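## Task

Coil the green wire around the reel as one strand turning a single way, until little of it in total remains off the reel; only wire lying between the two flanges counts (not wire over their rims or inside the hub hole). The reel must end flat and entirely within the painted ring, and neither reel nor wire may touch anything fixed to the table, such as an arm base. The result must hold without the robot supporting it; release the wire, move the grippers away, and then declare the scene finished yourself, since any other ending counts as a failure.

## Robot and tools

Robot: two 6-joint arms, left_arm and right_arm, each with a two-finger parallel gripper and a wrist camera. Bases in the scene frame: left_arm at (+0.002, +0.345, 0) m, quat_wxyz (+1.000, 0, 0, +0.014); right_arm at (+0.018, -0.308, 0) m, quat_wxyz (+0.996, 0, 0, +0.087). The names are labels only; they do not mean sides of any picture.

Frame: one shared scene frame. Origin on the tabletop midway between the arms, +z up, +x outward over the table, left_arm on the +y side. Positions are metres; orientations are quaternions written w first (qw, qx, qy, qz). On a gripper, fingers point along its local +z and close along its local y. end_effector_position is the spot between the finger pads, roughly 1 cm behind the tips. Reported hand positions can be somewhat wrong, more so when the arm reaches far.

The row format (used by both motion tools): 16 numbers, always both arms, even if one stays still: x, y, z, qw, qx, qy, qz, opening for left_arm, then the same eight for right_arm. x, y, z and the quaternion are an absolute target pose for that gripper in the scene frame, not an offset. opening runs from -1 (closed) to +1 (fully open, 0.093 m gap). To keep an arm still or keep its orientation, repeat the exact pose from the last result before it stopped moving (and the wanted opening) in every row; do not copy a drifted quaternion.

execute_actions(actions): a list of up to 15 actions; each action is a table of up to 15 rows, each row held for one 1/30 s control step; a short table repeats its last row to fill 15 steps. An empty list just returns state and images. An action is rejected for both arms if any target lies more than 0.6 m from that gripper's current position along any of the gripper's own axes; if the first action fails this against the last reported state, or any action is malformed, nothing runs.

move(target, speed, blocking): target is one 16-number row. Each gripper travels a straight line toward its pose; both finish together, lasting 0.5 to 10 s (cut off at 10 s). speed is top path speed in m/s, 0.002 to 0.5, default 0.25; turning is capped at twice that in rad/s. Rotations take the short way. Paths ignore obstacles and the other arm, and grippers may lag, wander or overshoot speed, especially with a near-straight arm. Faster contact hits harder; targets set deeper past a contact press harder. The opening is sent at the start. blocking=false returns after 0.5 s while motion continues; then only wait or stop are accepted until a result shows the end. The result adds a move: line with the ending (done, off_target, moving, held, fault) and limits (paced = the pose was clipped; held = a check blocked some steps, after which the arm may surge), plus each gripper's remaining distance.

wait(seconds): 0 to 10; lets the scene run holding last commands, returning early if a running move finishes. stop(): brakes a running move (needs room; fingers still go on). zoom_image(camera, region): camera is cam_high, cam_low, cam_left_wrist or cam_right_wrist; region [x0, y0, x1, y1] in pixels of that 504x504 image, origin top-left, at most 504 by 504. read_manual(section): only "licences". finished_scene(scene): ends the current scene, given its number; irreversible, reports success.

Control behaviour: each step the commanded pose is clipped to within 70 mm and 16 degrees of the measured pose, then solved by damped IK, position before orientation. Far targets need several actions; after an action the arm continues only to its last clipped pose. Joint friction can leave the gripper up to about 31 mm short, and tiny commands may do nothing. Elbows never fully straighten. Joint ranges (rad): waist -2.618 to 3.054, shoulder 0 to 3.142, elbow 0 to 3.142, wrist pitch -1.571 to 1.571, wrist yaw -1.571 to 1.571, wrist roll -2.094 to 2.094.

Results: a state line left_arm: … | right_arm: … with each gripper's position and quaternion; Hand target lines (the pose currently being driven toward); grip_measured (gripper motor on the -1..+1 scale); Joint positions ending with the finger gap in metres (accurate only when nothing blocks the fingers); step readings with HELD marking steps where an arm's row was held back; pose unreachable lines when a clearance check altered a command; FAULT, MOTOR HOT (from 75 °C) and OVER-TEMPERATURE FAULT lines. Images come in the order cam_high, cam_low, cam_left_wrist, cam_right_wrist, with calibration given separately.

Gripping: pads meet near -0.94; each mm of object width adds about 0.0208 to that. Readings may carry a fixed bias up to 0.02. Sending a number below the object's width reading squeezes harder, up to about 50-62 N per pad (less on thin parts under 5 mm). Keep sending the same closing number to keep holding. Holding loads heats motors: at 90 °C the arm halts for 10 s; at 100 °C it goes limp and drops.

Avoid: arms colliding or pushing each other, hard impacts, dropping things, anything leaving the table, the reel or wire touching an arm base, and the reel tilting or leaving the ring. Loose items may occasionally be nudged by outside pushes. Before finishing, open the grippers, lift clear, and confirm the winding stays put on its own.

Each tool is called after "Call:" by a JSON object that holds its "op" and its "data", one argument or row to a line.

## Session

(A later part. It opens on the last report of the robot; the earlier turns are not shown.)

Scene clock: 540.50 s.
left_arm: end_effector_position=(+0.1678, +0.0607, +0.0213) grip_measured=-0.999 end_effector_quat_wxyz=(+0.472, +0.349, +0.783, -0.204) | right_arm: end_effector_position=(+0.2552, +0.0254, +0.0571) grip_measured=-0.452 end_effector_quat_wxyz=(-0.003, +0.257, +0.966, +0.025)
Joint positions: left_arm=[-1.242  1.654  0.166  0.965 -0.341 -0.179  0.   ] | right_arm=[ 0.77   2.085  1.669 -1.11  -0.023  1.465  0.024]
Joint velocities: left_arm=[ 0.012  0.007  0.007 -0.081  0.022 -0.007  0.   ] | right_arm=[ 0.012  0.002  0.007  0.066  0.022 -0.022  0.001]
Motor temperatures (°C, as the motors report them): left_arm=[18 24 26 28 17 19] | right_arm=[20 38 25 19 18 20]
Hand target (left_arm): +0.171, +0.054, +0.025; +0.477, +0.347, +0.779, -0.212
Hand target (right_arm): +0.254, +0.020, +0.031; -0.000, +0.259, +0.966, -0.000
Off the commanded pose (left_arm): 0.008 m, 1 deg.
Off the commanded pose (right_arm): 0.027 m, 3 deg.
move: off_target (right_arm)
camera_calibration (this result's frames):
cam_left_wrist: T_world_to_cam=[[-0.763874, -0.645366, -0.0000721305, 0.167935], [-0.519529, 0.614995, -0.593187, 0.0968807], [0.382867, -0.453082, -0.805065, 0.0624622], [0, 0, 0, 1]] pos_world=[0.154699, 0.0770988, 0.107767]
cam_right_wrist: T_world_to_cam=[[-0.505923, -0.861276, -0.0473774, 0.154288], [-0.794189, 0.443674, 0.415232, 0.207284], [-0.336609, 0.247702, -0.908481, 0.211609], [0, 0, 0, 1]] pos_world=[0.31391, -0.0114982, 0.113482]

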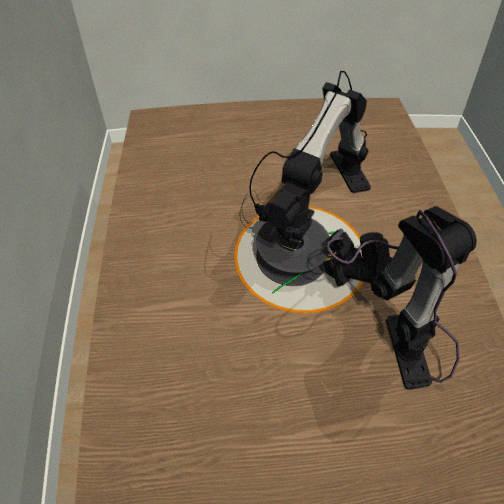

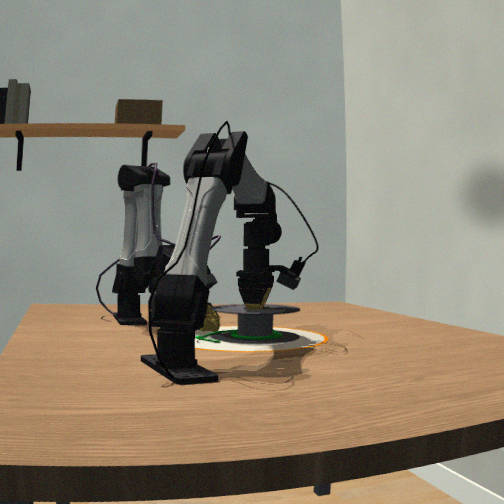

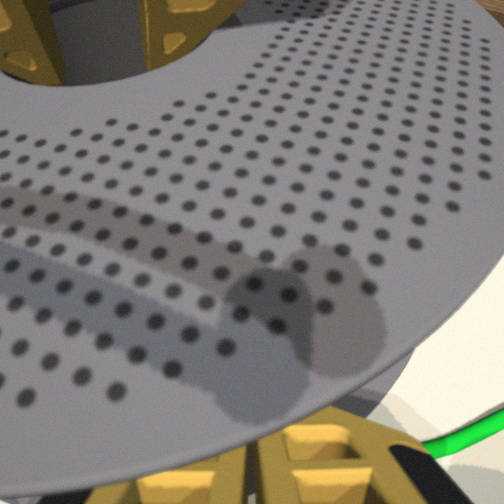

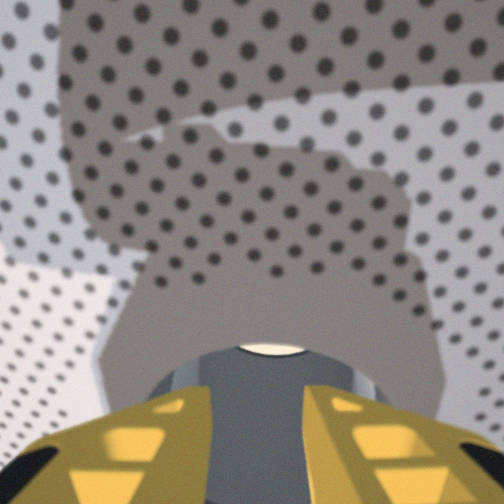

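Call:
{"op": "move", "data": {
  "target": [0.169,0.057,0.006, 0.4773,0.3468,0.7789,-0.2125,-1, 0.255,0.021,0.05,0,0.2588,0.9659,0,-1],
  "speed": 0.02
}}

Scene clock: 542.50 s.
left_arm: end_effector_position=(+0.1704, +0.0532, +0.0158) grip_measured=-0.999 end_effector_quat_wxyz=(+0.487, +0.340, +0.774, -0.220) | right_arm: end_effector_position=(+0.2535, +0.0206, +0.0531) grip_measured=-0.999 end_effector_quat_wxyz=(-0.004, +0.258, +0.966, +0.010)
Joint positions: left_arm=[-1.242  1.804  0.166  1.165 -0.339 -0.179  0.   ] | right_arm=[ 0.77   2.095  1.669 -1.128 -0.015  1.466  0.   ]
Joint velocities: left_arm=[ 0.007 -0.007 -0.022  0.007 -0.022 -0.022  0.   ] | right_arm=[-0.012  0.007 -0.012  0.007  0.037  0.022  0.   ]
Motor temperatures (°C, as the motors report them): left_arm=[18 24 26 28 17 19] | right_arm=[20 38 25 19 18 20]
Hand target (left_arm): +0.169, +0.057, +0.007; +0.477, +0.347, +0.779, -0.213
Hand target (right_arm): +0.255, +0.021, +0.050; +0.000, +0.259, +0.966, +0.000
Off the commanded pose (left_arm): 0.011 m, 2 deg.
Off the commanded pose (right_arm): 0.003 m, 1 deg.
move: off_target (left_arm)
camera_calibration (this result's frames):
cam_left_wrist: T_world_to_cam=[[-0.764776, -0.644076, 0.0168741, 0.164866], [-0.508415, 0.587191, -0.629858, 0.09981], [0.395768, -0.490279, -0.776527, 0.0529431], [0, 0, 0, 1]] pos_world=[0.155878, 0.0735358, 0.101196]
cam_right_wrist: T_world_to_cam=[[-0.507445, -0.861478, -0.0188554, 0.147945], [-0.7896, 0.456122, 0.410468, 0.208525], [-0.345009, 0.223178, -0.91168, 0.211393], [0, 0, 0, 1]] pos_world=[0.312658, -0.0148399, 0.10992]

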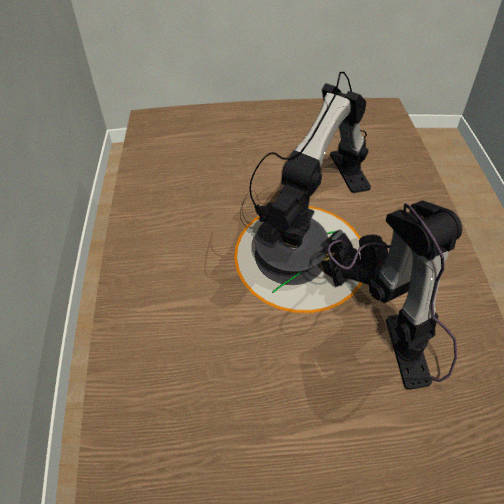

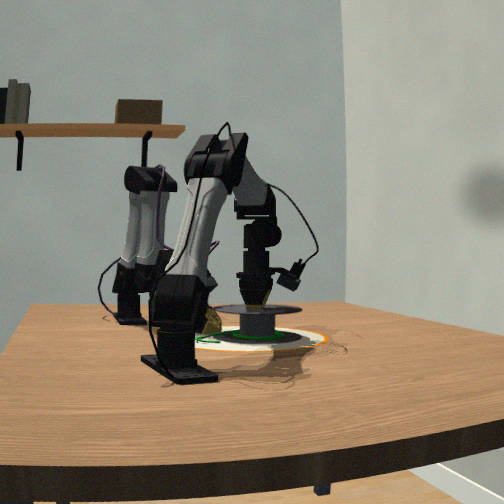

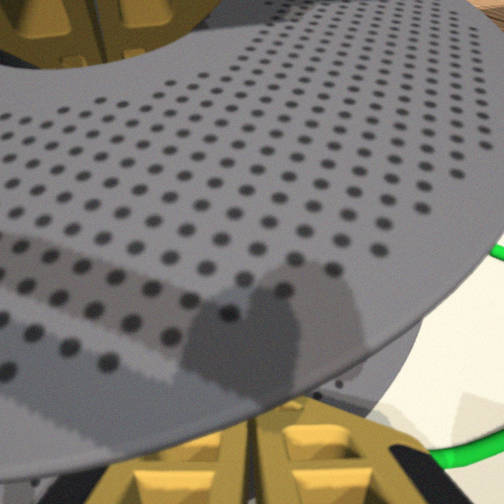

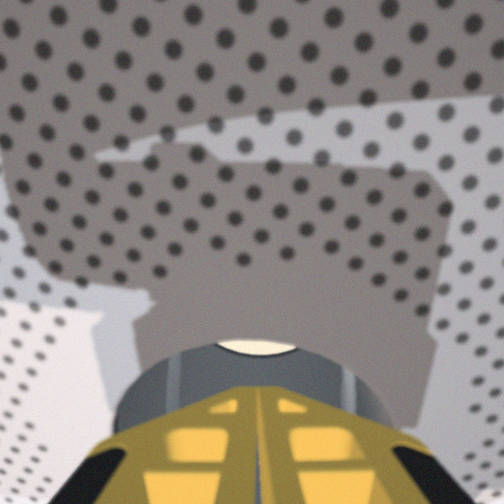

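Call:
{"op": "execute_actions", "data": {
  "actions": [
    [[0.168,0.056,0.026, 0.4773,0.3468,0.7789,-0.2125,-1, 0.254,0.021,0.07,0,0.2588,0.9659,0,-1]],
    [[0.160,0.064,0.026, 0.4773,0.3468,0.7789,-0.2125,-1, 0.254,0.021,0.09,0,0.2588,0.9659,0,-1]],
    [[0.158,0.066,0.024, 0.4773,0.3468,0.7789,-0.2125,-1, 0.254,0.021,0.11,0,0.2588,0.9659,0,-1]]
  ]
}}

Scene clock: 544.87 s.
left_arm: end_effector_position=(+0.1600, +0.0631, +0.0215) grip_measured=-0.999 end_effector_quat_wxyz=(+0.474, +0.350, +0.780, -0.211) | right_arm: end_effector_position=(+0.2546, +0.0217, +0.1043) grip_measured=-0.998 end_effector_quat_wxyz=(-0.006, +0.259, +0.966, +0.002)
Joint positions: left_arm=[-1.268  1.649  0.139  0.996 -0.352 -0.191  0.   ] | right_arm=[ 0.77   2.102  1.884 -1.354 -0.013  1.468  0.   ]
Joint velocities: left_arm=[ 0.007  0.002 -0.012  0.007 -0.051 -0.037  0.   ] | right_arm=[-0.012 -0.007  0.002 -0.037  0.007 -0.022  0.   ]
Motor temperatures (°C, as the motors report them): left_arm=[18 24 25 28 16 19] | right_arm=[20 38 25 19 18 20]
Hand target (left_arm): +0.158, +0.066, +0.024; +0.477, +0.347, +0.779, -0.213
Hand target (right_arm): +0.254, +0.021, +0.110; -0.000, +0.259, +0.966, +0.000
Off the commanded pose (left_arm): 0.004 m, 1 deg.
Off the commanded pose (right_arm): 0.006 m, 1 deg.
Step readings (end_effector_position; steps 1 to 15: 1st action; 16 to 30: 2nd action; 31 to 45: 3rd action):
0: left_arm (+0.1704, +0.0532, +0.0158) | right_arm (+0.2535, +0.0206, +0.0531)
1: left_arm (+0.1703, +0.0534, +0.0171) | right_arm (+0.2535, +0.0207, +0.0553)
2: left_arm (+0.1702, +0.0536, +0.0204) | right_arm (+0.2539, +0.0212, +0.0581)
4: left_arm (+0.1706, +0.0525, +0.0292) | right_arm (+0.2558, +0.0237, +0.0644)
8: left_arm (+0.1699, +0.0545, +0.0288) | right_arm (+0.2564, +0.0244, +0.0682)
15: left_arm (+0.1683, +0.0588, +0.0202) | right_arm (+0.2542, +0.0213, +0.0681)
16: left_arm (+0.1676, +0.0592, +0.0203) | right_arm (+0.2539, +0.0209, +0.0703)
17: left_arm (+0.1658, +0.0595, +0.0213) | right_arm (+0.2540, +0.0210, +0.0735)
19: left_arm (+0.1630, +0.0597, +0.0234) | right_arm (+0.2560, +0.0237, +0.0808)
23: left_arm (+0.1626, +0.0593, +0.0254) | right_arm (+0.2567, +0.0246, +0.0851)
30: left_arm (+0.1626, +0.0599, +0.0246) | right_arm (+0.2543, +0.0214, +0.0851)
31: left_arm (+0.1623, +0.0602, +0.0243) | right_arm (+0.2541, +0.0210, +0.0876)
32: left_arm (+0.1616, +0.0607, +0.0237) | right_arm (+0.2542, +0.0213, +0.0910)
34: left_arm (+0.1602, +0.0621, +0.0222) | right_arm (+0.2563, +0.0241, +0.0993)
38: left_arm (+0.1599, +0.0630, +0.0215) | right_arm (+0.2571, +0.0251, +0.1043)
45: end_effector_position above
camera_calibration (this result's frames):
cam_left_wrist: T_world_to_cam=[[-0.7706, -0.63727, 0.0078336, 0.163944], [-0.512921, 0.612845, -0.60111, 0.0907694], [0.378269, -0.467234, -0.799128, 0.0681961], [0, 0, 0, 1]] pos_world=[0.147097, 0.0807128, 0.107776]
cam_right_wrist: T_world_to_cam=[[-0.509189, -0.860655, -0.000837833, 0.148931], [-0.784894, 0.463966, 0.410704, 0.186481], [-0.353085, 0.209783, -0.911769, 0.260586], [0, 0, 0, 1]] pos_world=[0.314211, -0.0130095, 0.161131]

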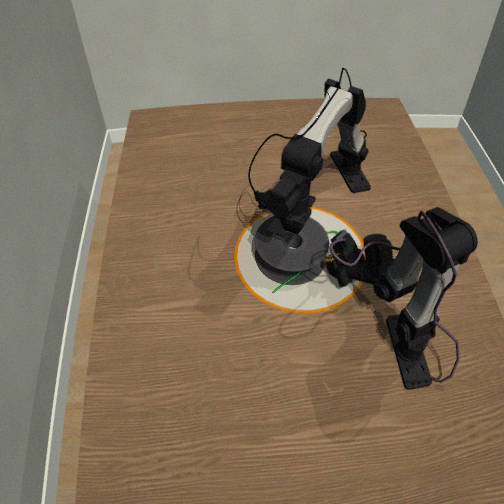

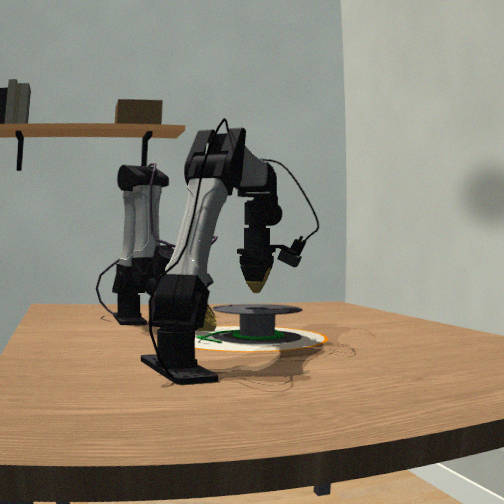

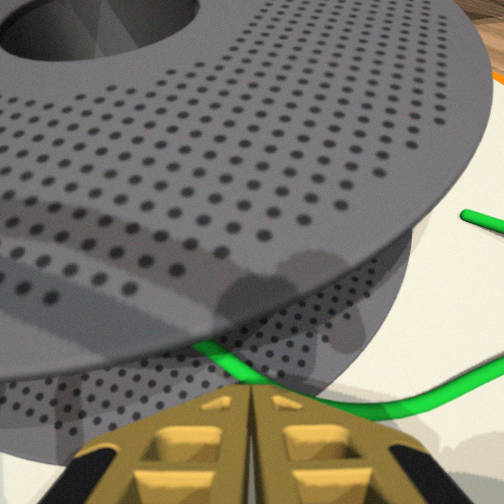

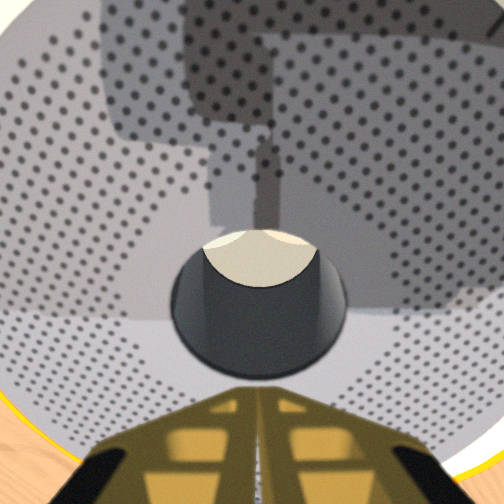

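Call:
{"op": "move", "data": {
  "target": [0.161,0.062,0.006, 0.4773,0.3468,0.7789,-0.2125,-1, 0.20,-0.03,0.13,0,0.2588,0.9659,0,-1],
  "speed": 0.05
}}

Scene clock: 547.07 s.
left_arm: end_effector_position=(+0.1621, +0.0570, +0.0157) grip_measured=-0.999 end_effector_quat_wxyz=(+0.485, +0.343, +0.773, -0.223) | right_arm: end_effector_position=(+0.2040, -0.0265, +0.1328) grip_measured=-0.999 end_effector_quat_wxyz=(-0.005, +0.261, +0.965, +0.004)
Joint positions: left_arm=[-1.268  1.791  0.139  1.176 -0.352 -0.191  0.   ] | right_arm=[ 0.808  1.816  1.598 -1.349 -0.012  1.509  0.   ]
Joint velocities: left_arm=[-0.017 -0.002  0.002  0.066  0.081  0.037  0.   ] | right_arm=[ 0.007 -0.022  0.017 -0.022 -0.007  0.051  0.   ]
Motor temperatures (°C, as the motors report them): left_arm=[18 24 25 28 16 19] | right_arm=[20 39 25 19 18 20]
Hand target (left_arm): +0.161, +0.062, +0.007; +0.477, +0.347, +0.779, -0.213
Hand target (right_arm): +0.201, -0.030, +0.131; +0.001, +0.259, +0.966, -0.001
Off the commanded pose (left_arm): 0.011 m, 2 deg.
Off the commanded pose (right_arm): 0.006 m, 1 deg.
move: off_target (left_arm)
camera_calibration (this result's frames):
cam_left_wrist: T_world_to_cam=[[-0.770783, -0.636737, 0.0214387, 0.161501], [-0.505243, 0.590415, -0.629397, 0.0925359], [0.388102, -0.49596, -0.776788, 0.0595827], [0, 0, 0, 1]] pos_world=[0.148111, 0.0777496, 0.101063]
cam_right_wrist: T_world_to_cam=[[-0.512128, -0.858893, -0.00517847, 0.0829456], [-0.78471, 0.465427, 0.409399, 0.157639], [-0.34922, 0.213729, -0.912341, 0.278175], [0, 0, 0, 1]] pos_world=[0.263324, -0.061582, 0.189682]

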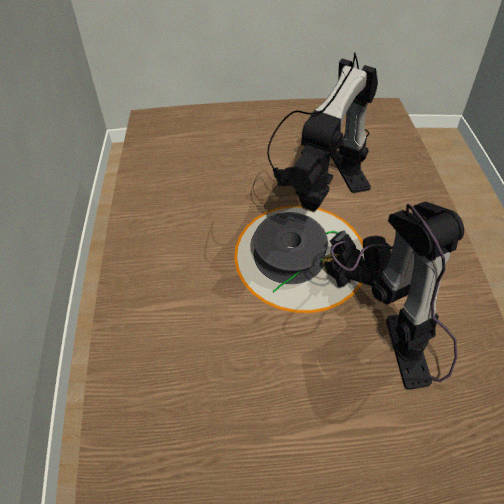

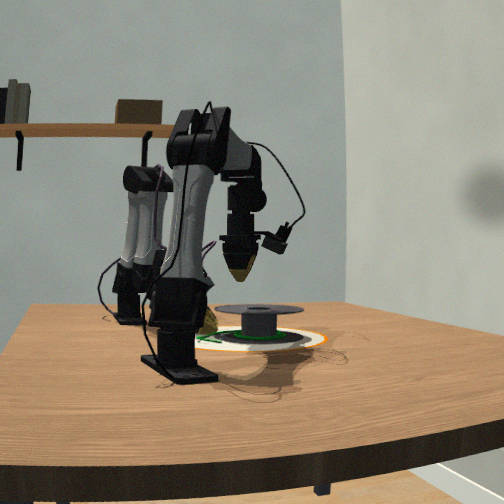

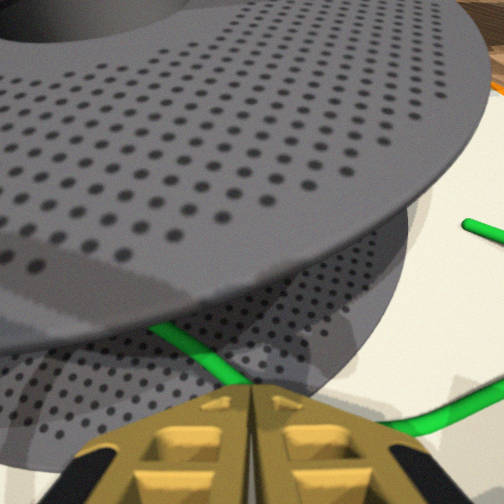

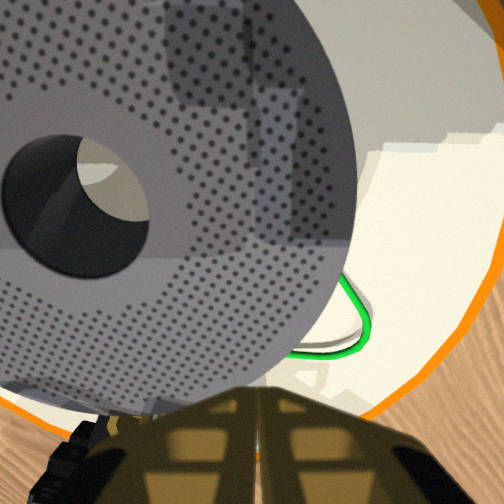

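Call:
{"op": "move", "data": {
  "target": [0.135,0.088,0.04, 0.4773,0.3468,0.7789,-0.2125,-1, 0.14,-0.06,0.12,0,0.0436,0.9990,0,-1],
  "speed": 0.15
}}

Call:
{"op": "move", "data": {
  "target": [0.165,0.115,0.03, 0.3943,0.5594,0.6435,-0.3428,-1, 0.10,-0.035,0.10,0,0.0436,0.9990,0,-0.3],
  "speed": 0.15
}}

Scene clock: 551.67 s.
left_arm: end_effector_position=(+0.1375, +0.0847, +0.0381) grip_measured=-0.999 end_effector_quat_wxyz=(+0.476, +0.348, +0.779, -0.214) | right_arm: end_effector_position=(+0.1417, -0.0586, +0.1224) grip_measured=-0.998 end_effector_quat_wxyz=(-0.006, +0.051, +0.999, -0.003)
Joint positions: left_arm=[-1.363  1.357  0.061  0.77  -0.435 -0.242  0.   ] | right_arm=[ 0.932  1.604  1.315 -1.292 -0.009  1.209  0.   ]
Joint velocities: left_arm=[ 0.012 -0.007 -0.022 -0.007 -0.11  -0.037  0.   ] | right_arm=[-0.012  0.007 -0.012 -0.022 -0.007 -0.007  0.   ]
Motor temperatures (°C, as the motors report them): left_arm=[18 24 25 28 16 19] | right_arm=[20 39 25 19 18 20]
Hand target (left_arm): +0.136, +0.088, +0.038; +0.477, +0.347, +0.779, -0.212
Hand target (right_arm): +0.140, -0.061, +0.121; +0.002, +0.044, +0.999, -0.002
Off the commanded pose (left_arm): 0.005 m, 0 deg.
Off the commanded pose (right_arm): 0.003 m, 1 deg.
move: done
camera_calibration (this result's frames):
cam_left_wrist: T_world_to_cam=[[-0.770336, -0.637555, 0.0102517, 0.160068], [-0.511518, 0.608291, -0.606902, 0.0763344], [0.380698, -0.472763, -0.79471, 0.0999437], [0, 0, 0, 1]] pos_world=[0.124304, 0.102868, 0.124113]
cam_right_wrist: T_world_to_cam=[[-0.112468, -0.993639, 0.00578002, -0.042403], [-0.90618, 0.104951, 0.409662, 0.123976], [-0.407662, 0.0408359, -0.912219, 0.251997], [0, 0, 0, 1]] pos_world=[0.210306, -0.0654353, 0.179333]

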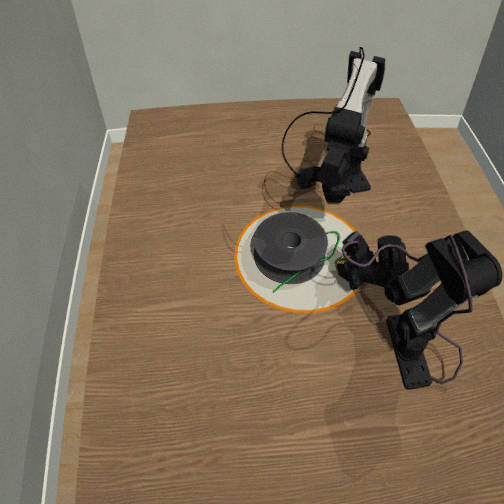

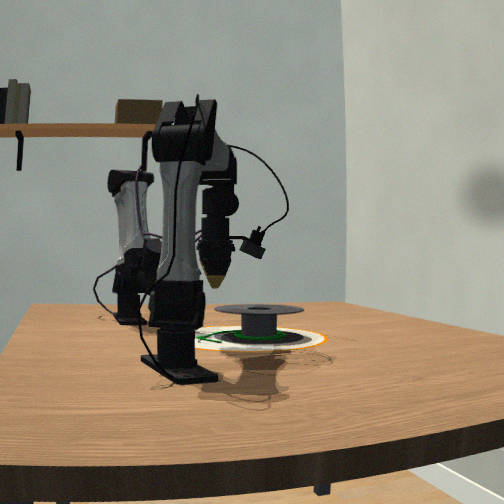

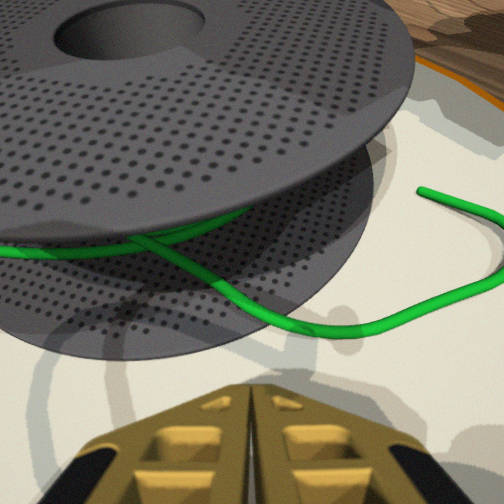

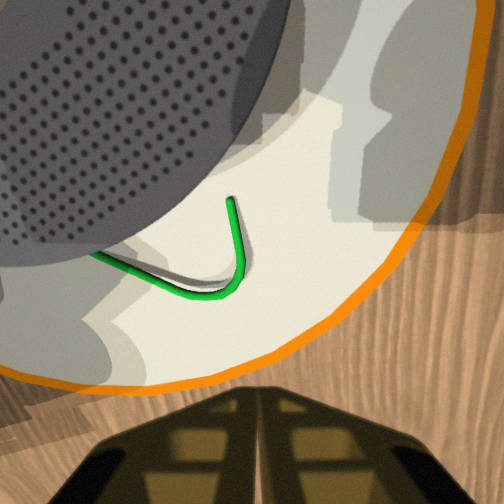

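Scene clock: 554.27 s.
left_arm: end_effector_position=(+0.1606, +0.1146, +0.0324) grip_measured=-0.999 end_effector_quat_wxyz=(+0.401, +0.558, +0.642, -0.340) | right_arm: end_effector_position=(+0.1017, -0.0336, +0.1115) grip_measured=-0.303 end_effector_quat_wxyz=(+0.000, +0.045, +0.999, +0.014)
Joint positions: left_arm=[-0.567  1.411  0.103  0.644  0.76   0.507  0.   ] | right_arm=[ 1.098  1.604  1.271 -1.209 -0.007  1.362  0.031]
Joint velocities: left_arm=[0.002 0.002 0.032 0.037 0.051 0.007 0.   ] | right_arm=[-0.002 -0.002  0.007 -0.022  0.022 -0.037  0.   ]
Motor temperatures (°C, as the motors report them): left_arm=[18 23 25 28 16 19] | right_arm=[20 38 25 19 18 20]
Hand target (left_arm): +0.163, +0.114, +0.032; +0.396, +0.558, +0.643, -0.344
Hand target (right_arm): +0.101, -0.036, +0.100; +0.003, +0.043, +0.999, -0.002
Off the commanded pose (left_arm): 0.005 m, 1 deg.
Off the commanded pose (right_arm): 0.012 m, 2 deg.
move: off_target (right_arm)
camera_calibration (this result's frames):
cam_left_wrist: T_world_to_cam=[[-0.994005, -0.109301, -0.00254155, 0.17282], [-0.084688, 0.784454, -0.614377, -0.0219522], [0.0691459, -0.610479, -0.789008, 0.166382], [0, 0, 0, 1]] pos_world=[0.15842, 0.137683, 0.118229]
cam_right_wrist: T_world_to_cam=[[-0.100571, -0.994483, -0.0298312, -0.0192783], [-0.913103, 0.0803504, 0.399733, 0.0906191], [-0.39513, 0.0674404, -0.916146, 0.224746], [0, 0, 0, 1]] pos_world=[0.16961, -0.0416101, 0.169102]

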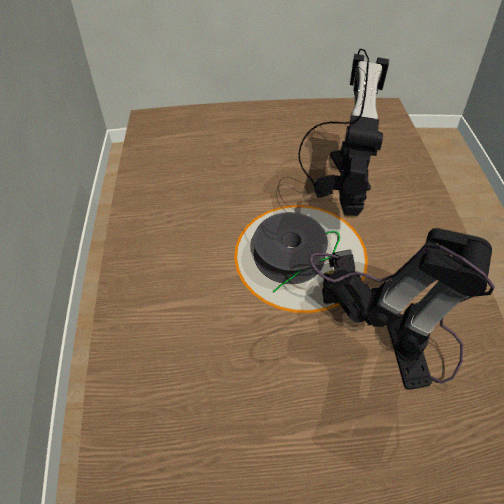

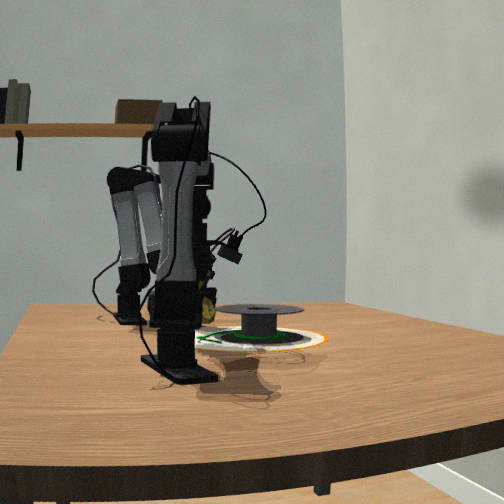

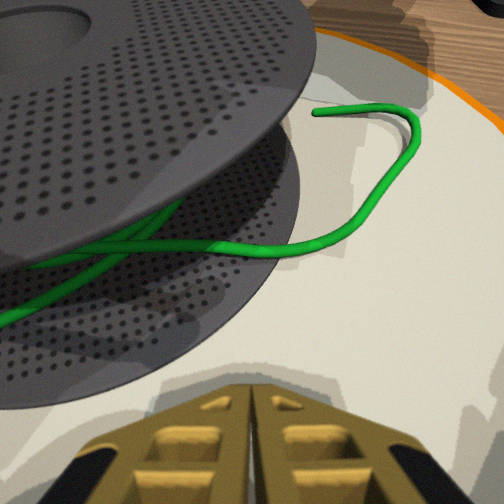

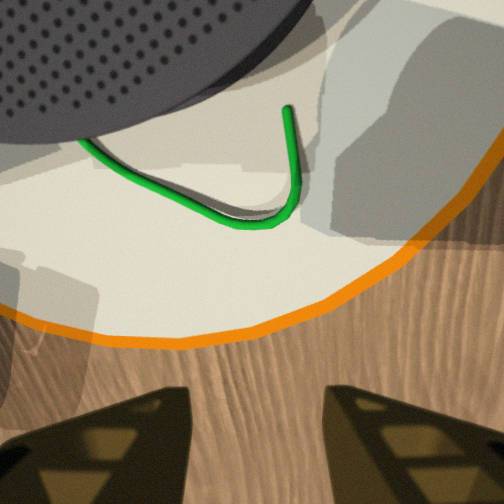

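Call:
{"op": "move", "data": {
  "target": [0.235,0.03,0.135, 0,-0.1478,0.9890,0,-1, 0.10,-0.06,0.10,0,0,1,0,-0.3],
  "speed": 0.2
}}

Scene clock: 562.90 s.
left_arm: end_effector_position=(+0.2336, +0.0285, +0.1380) grip_measured=-0.999 end_effector_quat_wxyz=(+0.009, -0.146, +0.989, -0.005) | right_arm: end_effector_position=(+0.0970, -0.0564, +0.1020) grip_measured=-0.303 end_effector_quat_wxyz=(-0.005, -0.002, +1.000, -0.003)
Joint positions: left_arm=[-0.971  2.031  1.912 -1.434 -0.011 -1.236  0.   ] | right_arm=[ 1.09   1.554  1.183 -1.209 -0.007  1.259  0.031]
Joint velocities: left_arm=[-0.022  0.002 -0.012 -0.007 -0.022  0.022  0.   ] | right_arm=[-0.007 -0.002  0.012  0.037 -0.051  0.066 -0.   ]
Motor temperatures (°C, as the motors report them): left_arm=[18 24 26 27 16 19] | right_arm=[20 38 25 19 18 20]
Hand target (left_arm): +0.235, +0.029, +0.136; -0.001, -0.153, +0.988, +0.000
Hand target (right_arm): +0.100, -0.060, +0.101; -0.001, +0.000, +1.000, -0.000
Off the commanded pose (left_arm): 0.004 m, 1 deg.
Off the commanded pose (right_arm): 0.005 m, 1 deg.
move: done
camera_calibration (this result's frames):
cam_left_wrist: T_world_to_cam=[[0.278929, -0.959034, 0.0495269, -0.0441239], [-0.878707, -0.234082, 0.416029, 0.188956], [-0.387392, -0.159562, -0.908002, 0.302359], [0, 0, 0, 1]] pos_world=[0.295476, 0.05016, 0.198117]
cam_right_wrist: T_world_to_cam=[[-0.00550504, -0.99997, 0.00549022, -0.0558937], [-0.913286, 0.00726381, 0.407254, 0.0870323], [-0.407281, -0.0027722, -0.913298, 0.212699], [0, 0, 0, 1]] pos_world=[0.165806, -0.0559346, 0.159121]

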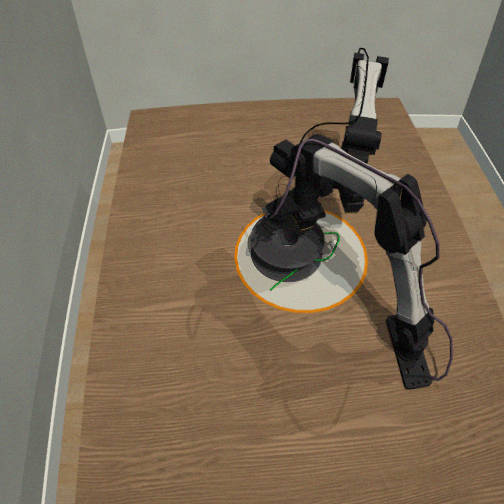

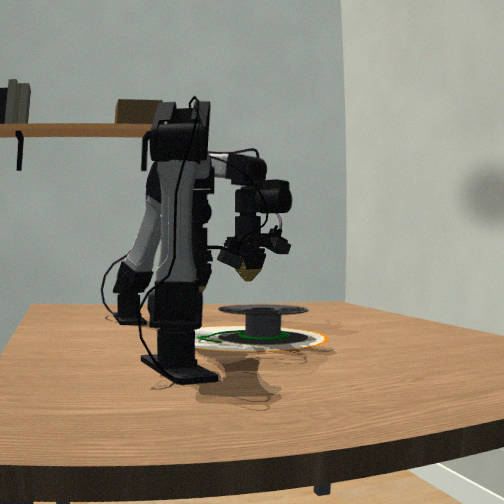

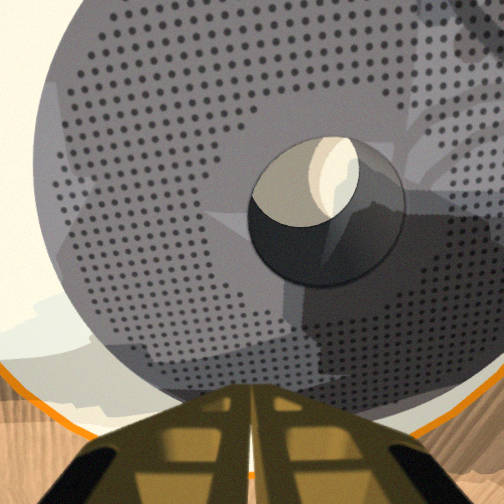

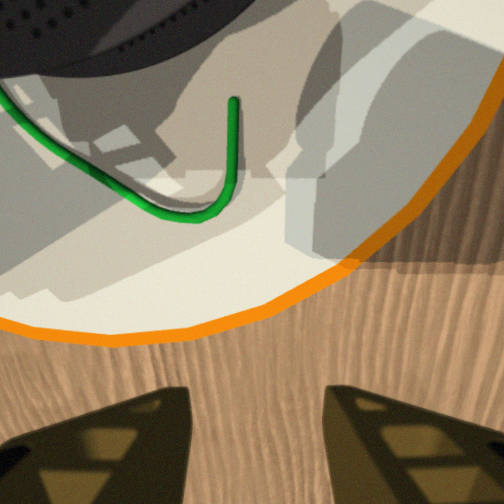

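Call:
{"op": "move", "data": {
  "target": [0.262,0.002,0.10, 0,-0.1478,0.9890,0,-1, 0.128,-0.052,0.06,0,0,1,0,-0.3],
  "speed": 0.08
}}

Scene clock: 565.10 s.
left_arm: end_effector_position=(+0.2557, +0.0069, +0.1013) grip_measured=-0.999 end_effector_quat_wxyz=(-0.000, -0.146, +0.989, +0.011) | right_arm: end_effector_position=(+0.1256, -0.0481, +0.0697) grip_measured=-0.303 end_effector_quat_wxyz=(+0.001, -0.001, +1.000, +0.012)
Joint positions: left_arm=[-0.959  2.201  2.027 -1.417 -0.011 -1.225  0.   ] | right_arm=[ 1.001  1.615  1.113 -1.046 -0.007  1.173  0.031]
Joint velocities: left_arm=[-0.012 -0.002  0.017  0.007 -0.066  0.051  0.   ] | right_arm=[-0.002  0.007 -0.002 -0.022 -0.066 -0.037  0.001]
Motor temperatures (°C, as the motors report them): left_arm=[18 24 26 27 16 19] | right_arm=[20 37 25 19 18 20]
Hand target (left_arm): +0.262, +0.001, +0.100; +0.000, -0.148, +0.989, -0.000
Hand target (right_arm): +0.127, -0.053, +0.060; -0.002, +0.000, +1.000, +0.001
Off the commanded pose (left_arm): 0.008 m, 1 deg.
Off the commanded pose (right_arm): 0.011 m, 1 deg.
move: off_target (right_arm)
camera_calibration (this result's frames):
cam_left_wrist: T_world_to_cam=[[0.28111, -0.959562, 0.0148022, -0.0661963], [-0.868927, -0.24795, 0.428354, 0.214969], [-0.407362, -0.133276, -0.90349, 0.27859], [0, 0, 0, 1]] pos_world=[0.318888, 0.0269117, 0.1606]
cam_right_wrist: T_world_to_cam=[[-0.00766372, -0.99964, -0.0257198, -0.0447841], [-0.918133, -0.00315651, 0.396259, 0.127128], [-0.396197, 0.026651, -0.917779, 0.195184], [0, 0, 0, 1]] pos_world=[0.193709, -0.0495685, 0.127608]

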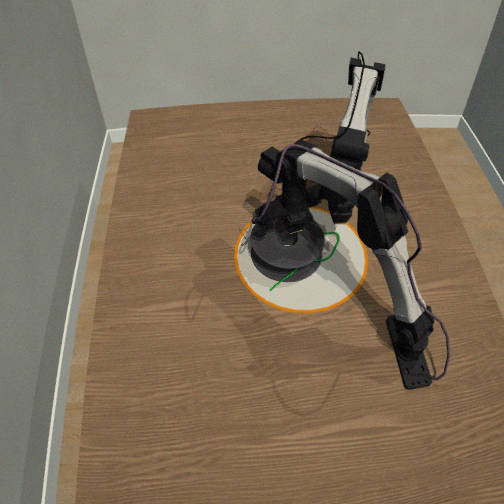

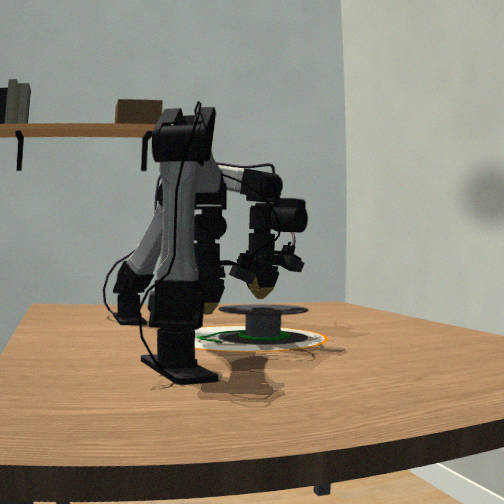

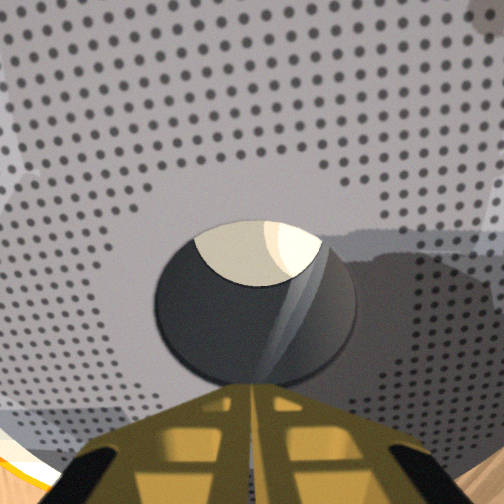

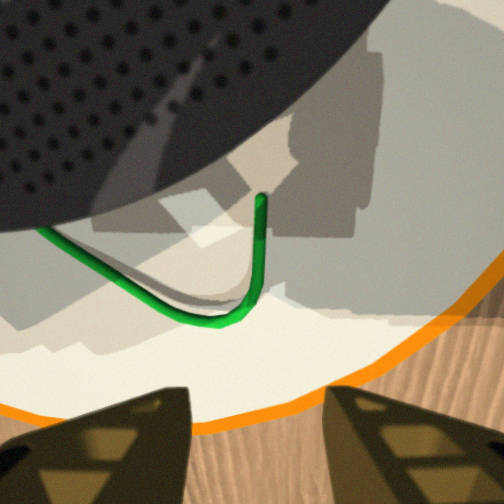

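Call:
{"op": "move", "data": {
  "target": [0.259,0.003,0.036, 0,-0.1478,0.9890,0,-1, 0.120,-0.053,0.05,0.3007,0,0.9537,0,-0.3],
  "speed": 0.08
}}

Scene clock: 572.17 s.
left_arm: end_effector_position=(+0.2561, +0.0056, +0.0619) grip_measured=-0.999 end_effector_quat_wxyz=(+0.005, -0.146, +0.989, -0.001) | right_arm: end_effector_position=(+0.1227, -0.0498, +0.0581) grip_measured=-0.303 end_effector_quat_wxyz=(+0.300, +0.004, +0.954, +0.005)
Joint positions: left_arm=[-0.959  2.18   1.837 -1.221 -0.008 -1.225  0.   ] | right_arm=[ 1.366  1.596  0.917 -0.862  0.608  1.539  0.031]
Joint velocities: left_arm=[-0.012  0.002 -0.007  0.037 -0.022  0.022  0.   ] | right_arm=[ 0.007 -0.012  0.012  0.022  0.007 -0.095  0.   ]
Motor temperatures (°C, as the motors report them): left_arm=[18 26 26 26 16 19] | right_arm=[20 37 25 19 18 20]
Hand target (left_arm): +0.258, +0.004, +0.037; -0.000, -0.148, +0.989, +0.001
Hand target (right_arm): +0.122, -0.054, +0.050; +0.307, -0.001, +0.952, -0.006
Off the commanded pose (left_arm): 0.026 m, 1 deg.
Off the commanded pose (right_arm): 0.009 m, 1 deg.
move: off_target (left_arm)
camera_calibration (this result's frames):
cam_left_wrist: T_world_to_cam=[[0.280003, -0.959119, 0.0411101, -0.0683213], [-0.875065, -0.237386, 0.421793, 0.233798], [-0.39479, -0.154077, -0.90576, 0.240019], [0, 0, 0, 1]] pos_world=[0.318476, 0.0269535, 0.121594]
cam_right_wrist: T_world_to_cam=[[-0.0125585, -0.99975, -0.018484, -0.0466161], [-0.98027, 0.0159564, -0.197017, 0.172104], [0.197263, 0.015645, -0.980226, 0.113685], [0, 0, 0, 1]] pos_world=[0.145697, -0.0511292, 0.144482]

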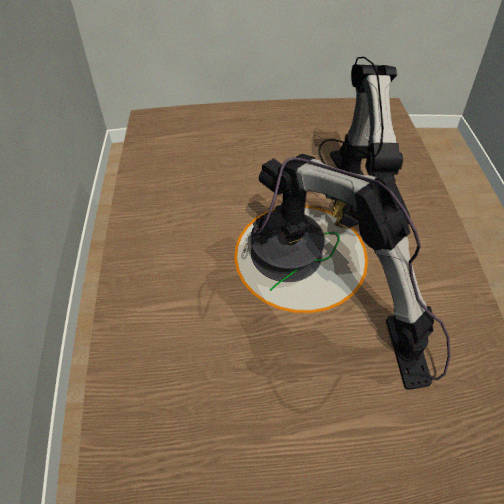

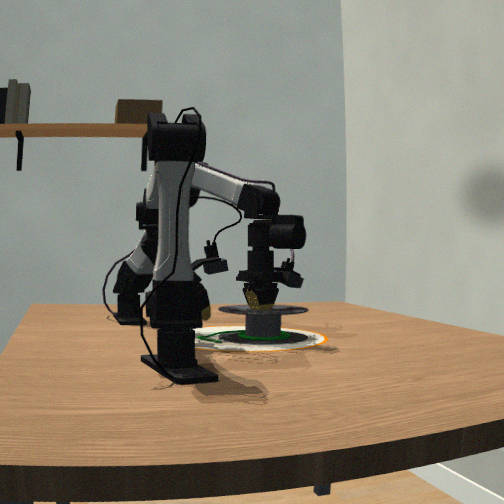

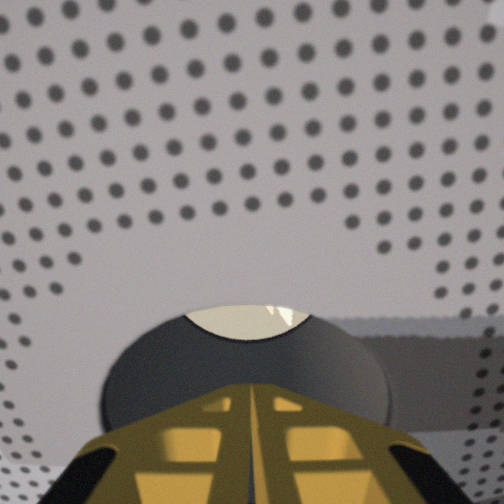

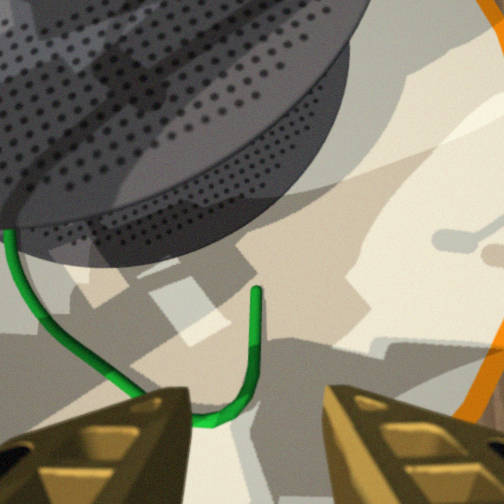

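Call:
{"op": "move", "data": {
  "target": [0.268,0.006,0.045, 0,-0.1478,0.9890,0,-1, 0.125,-0.054,0.03,0.3007,0,0.9537,0,-0.3],
  "speed": 0.04
}}

Scene clock: 573.93 s.
left_arm: end_effector_position=(+0.2599, +0.0075, +0.0604) grip_measured=-0.999 end_effector_quat_wxyz=(+0.001, -0.145, +0.989, -0.003) | right_arm: end_effector_position=(+0.1231, -0.0487, +0.0395) grip_measured=-0.303 end_effector_quat_wxyz=(+0.301, +0.003, +0.954, +0.013)
Joint positions: left_arm=[-0.945  2.183  1.837 -1.218  0.002 -1.208  0.   ] | right_arm=[ 1.366  1.62   0.857 -0.757  0.61   1.529  0.031]
Joint velocities: left_arm=[-0.017 -0.007 -0.012 -0.051 -0.051 -0.022  0.   ] | right_arm=[ 0.002 -0.012 -0.012 -0.007 -0.051  0.037  0.   ]
Motor temperatures (°C, as the motors report them): left_arm=[18 27 26 26 16 19] | right_arm=[20 36 25 19 18 20]
Hand target (left_arm): +0.268, +0.006, +0.045; +0.000, -0.148, +0.989, -0.000
Hand target (right_arm): +0.125, -0.055, +0.030; +0.300, +0.000, +0.954, -0.000
Off the commanded pose (left_arm): 0.017 m, 1 deg.
Off the commanded pose (right_arm): 0.011 m, 2 deg.
move: off_target (left_arm, right_arm)
camera_calibration (this result's frames):
cam_left_wrist: T_world_to_cam=[[0.277346, -0.959737, 0.0445474, -0.0669842], [-0.872452, -0.232162, 0.430033, 0.23693], [-0.402376, -0.158134, -0.901713, 0.242246], [0, 0, 0, 1]] pos_world=[0.322762, 0.0290261, 0.119533]
cam_right_wrist: T_world_to_cam=[[-0.00506995, -0.999416, -0.033779, -0.0461557], [-0.979764, 0.0117237, -0.199814, 0.168606], [0.200094, 0.0320824, -0.979251, 0.0957693], [0, 0, 0, 1]] pos_world=[0.145797, -0.051178, 0.125913]

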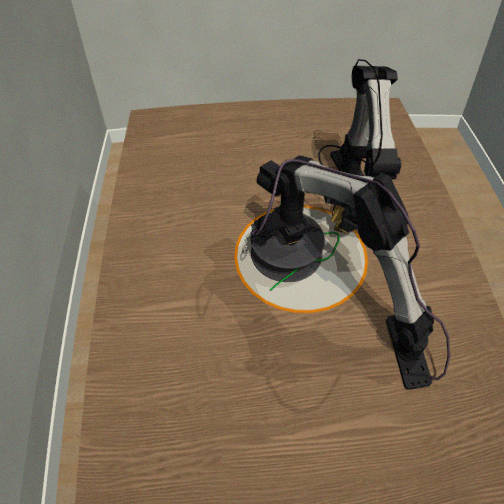

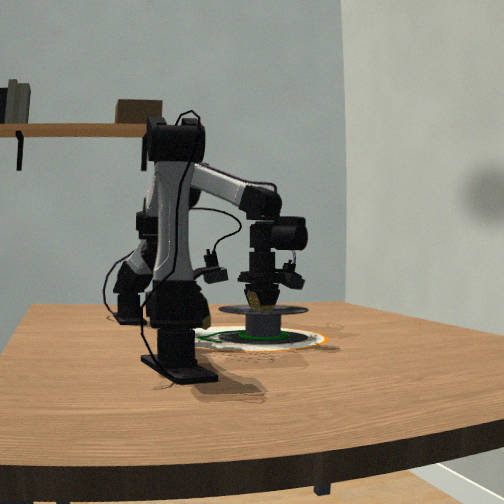

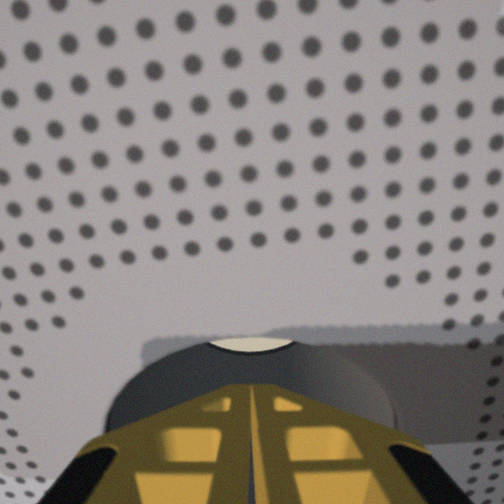

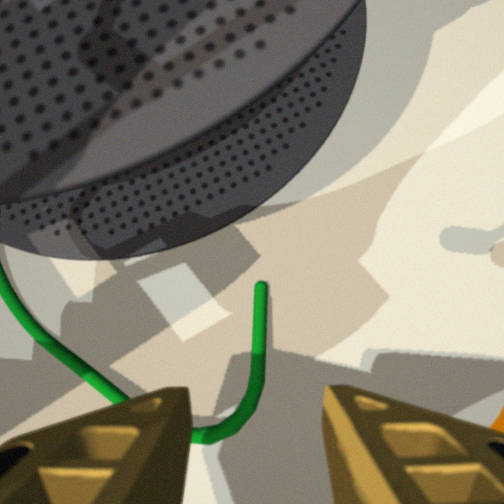

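Call:
{"op": "move", "data": {
  "target": [0.266,0.006,0.034, 0,-0.1478,0.9890,0,-1, 0.140,-0.054,0.025,0.3007,0,0.9537,0,-0.55],
  "speed": 0.04
}}

Scene clock: 575.57 s.
left_arm: end_effector_position=(+0.2600, +0.0074, +0.0596) grip_measured=-0.999 end_effector_quat_wxyz=(+0.001, -0.144, +0.989, -0.004) | right_arm: end_effector_position=(+0.1381, -0.0478, +0.0364) grip_measured=-0.547 end_effector_quat_wxyz=(+0.303, +0.004, +0.953, +0.016)
Joint positions: left_arm=[-0.945  2.183  1.834 -1.213  0.002 -1.207  0.   ] | right_arm=[ 1.309  1.62   0.84  -0.695  0.61   1.461  0.019]
Joint velocities: left_arm=[-0.027  0.002  0.007 -0.081 -0.066  0.051  0.   ] | right_arm=[-0.002  0.002 -0.007  0.095 -0.081 -0.066  0.   ]
Motor temperatures (°C, as the motors report them): left_arm=[18 27 26 26 16 19] | right_arm=[20 36 25 19 18 20]
Hand target (left_arm): +0.265, +0.007, +0.035; -0.000, -0.148, +0.989, +0.001
Hand target (right_arm): +0.139, -0.054, +0.025; +0.299, +0.000, +0.954, +0.000
Off the commanded pose (left_arm): 0.026 m, 1 deg.
Off the commanded pose (right_arm): 0.013 m, 2 deg.
move: off_target (left_arm, right_arm)
camera_calibration (this result's frames):
cam_left_wrist: T_world_to_cam=[[0.276949, -0.959802, 0.045612, -0.067077], [-0.872841, -0.231439, 0.429634, 0.237482], [-0.401807, -0.158799, -0.90185, 0.241359], [0, 0, 0, 1]] pos_world=[0.322841, 0.0289094, 0.118698]
cam_right_wrist: T_world_to_cam=[[-0.0058665, -0.999212, -0.0392631, -0.0449659], [-0.978865, 0.0137648, -0.204044, 0.182906], [0.204424, 0.0372362, -0.978174, 0.0893489], [0, 0, 0, 1]] pos_world=[0.160511, -0.0507751, 0.122954]

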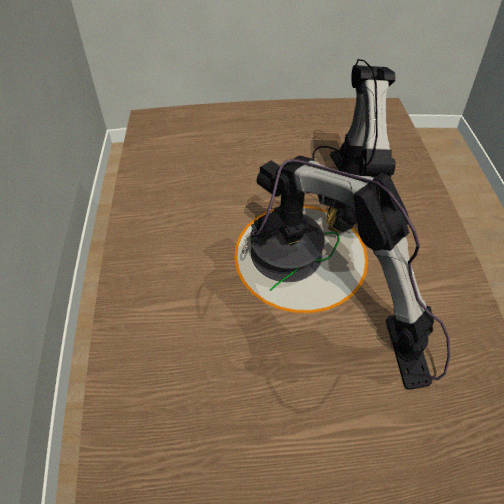

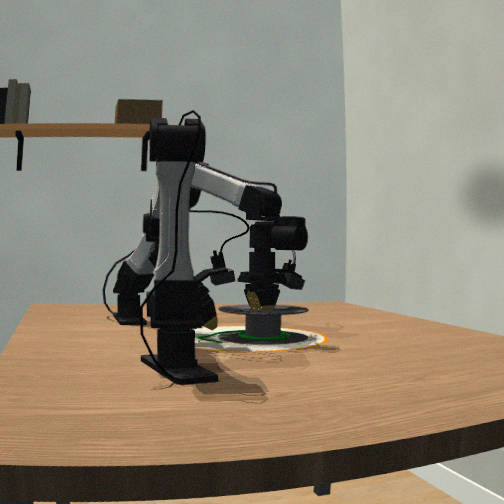

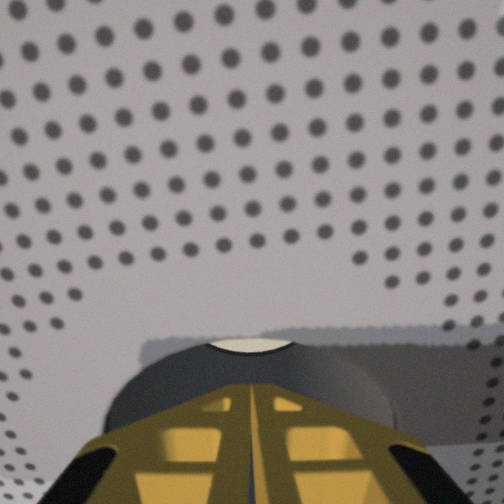

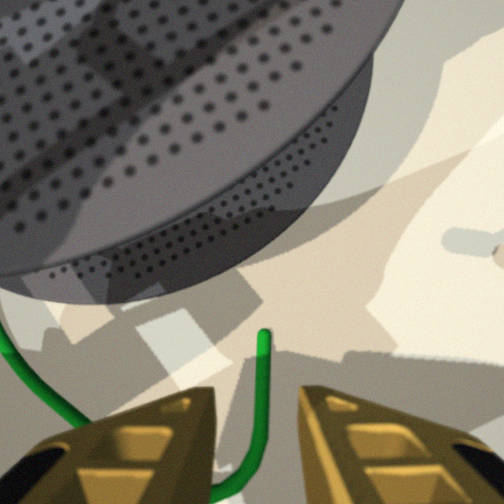

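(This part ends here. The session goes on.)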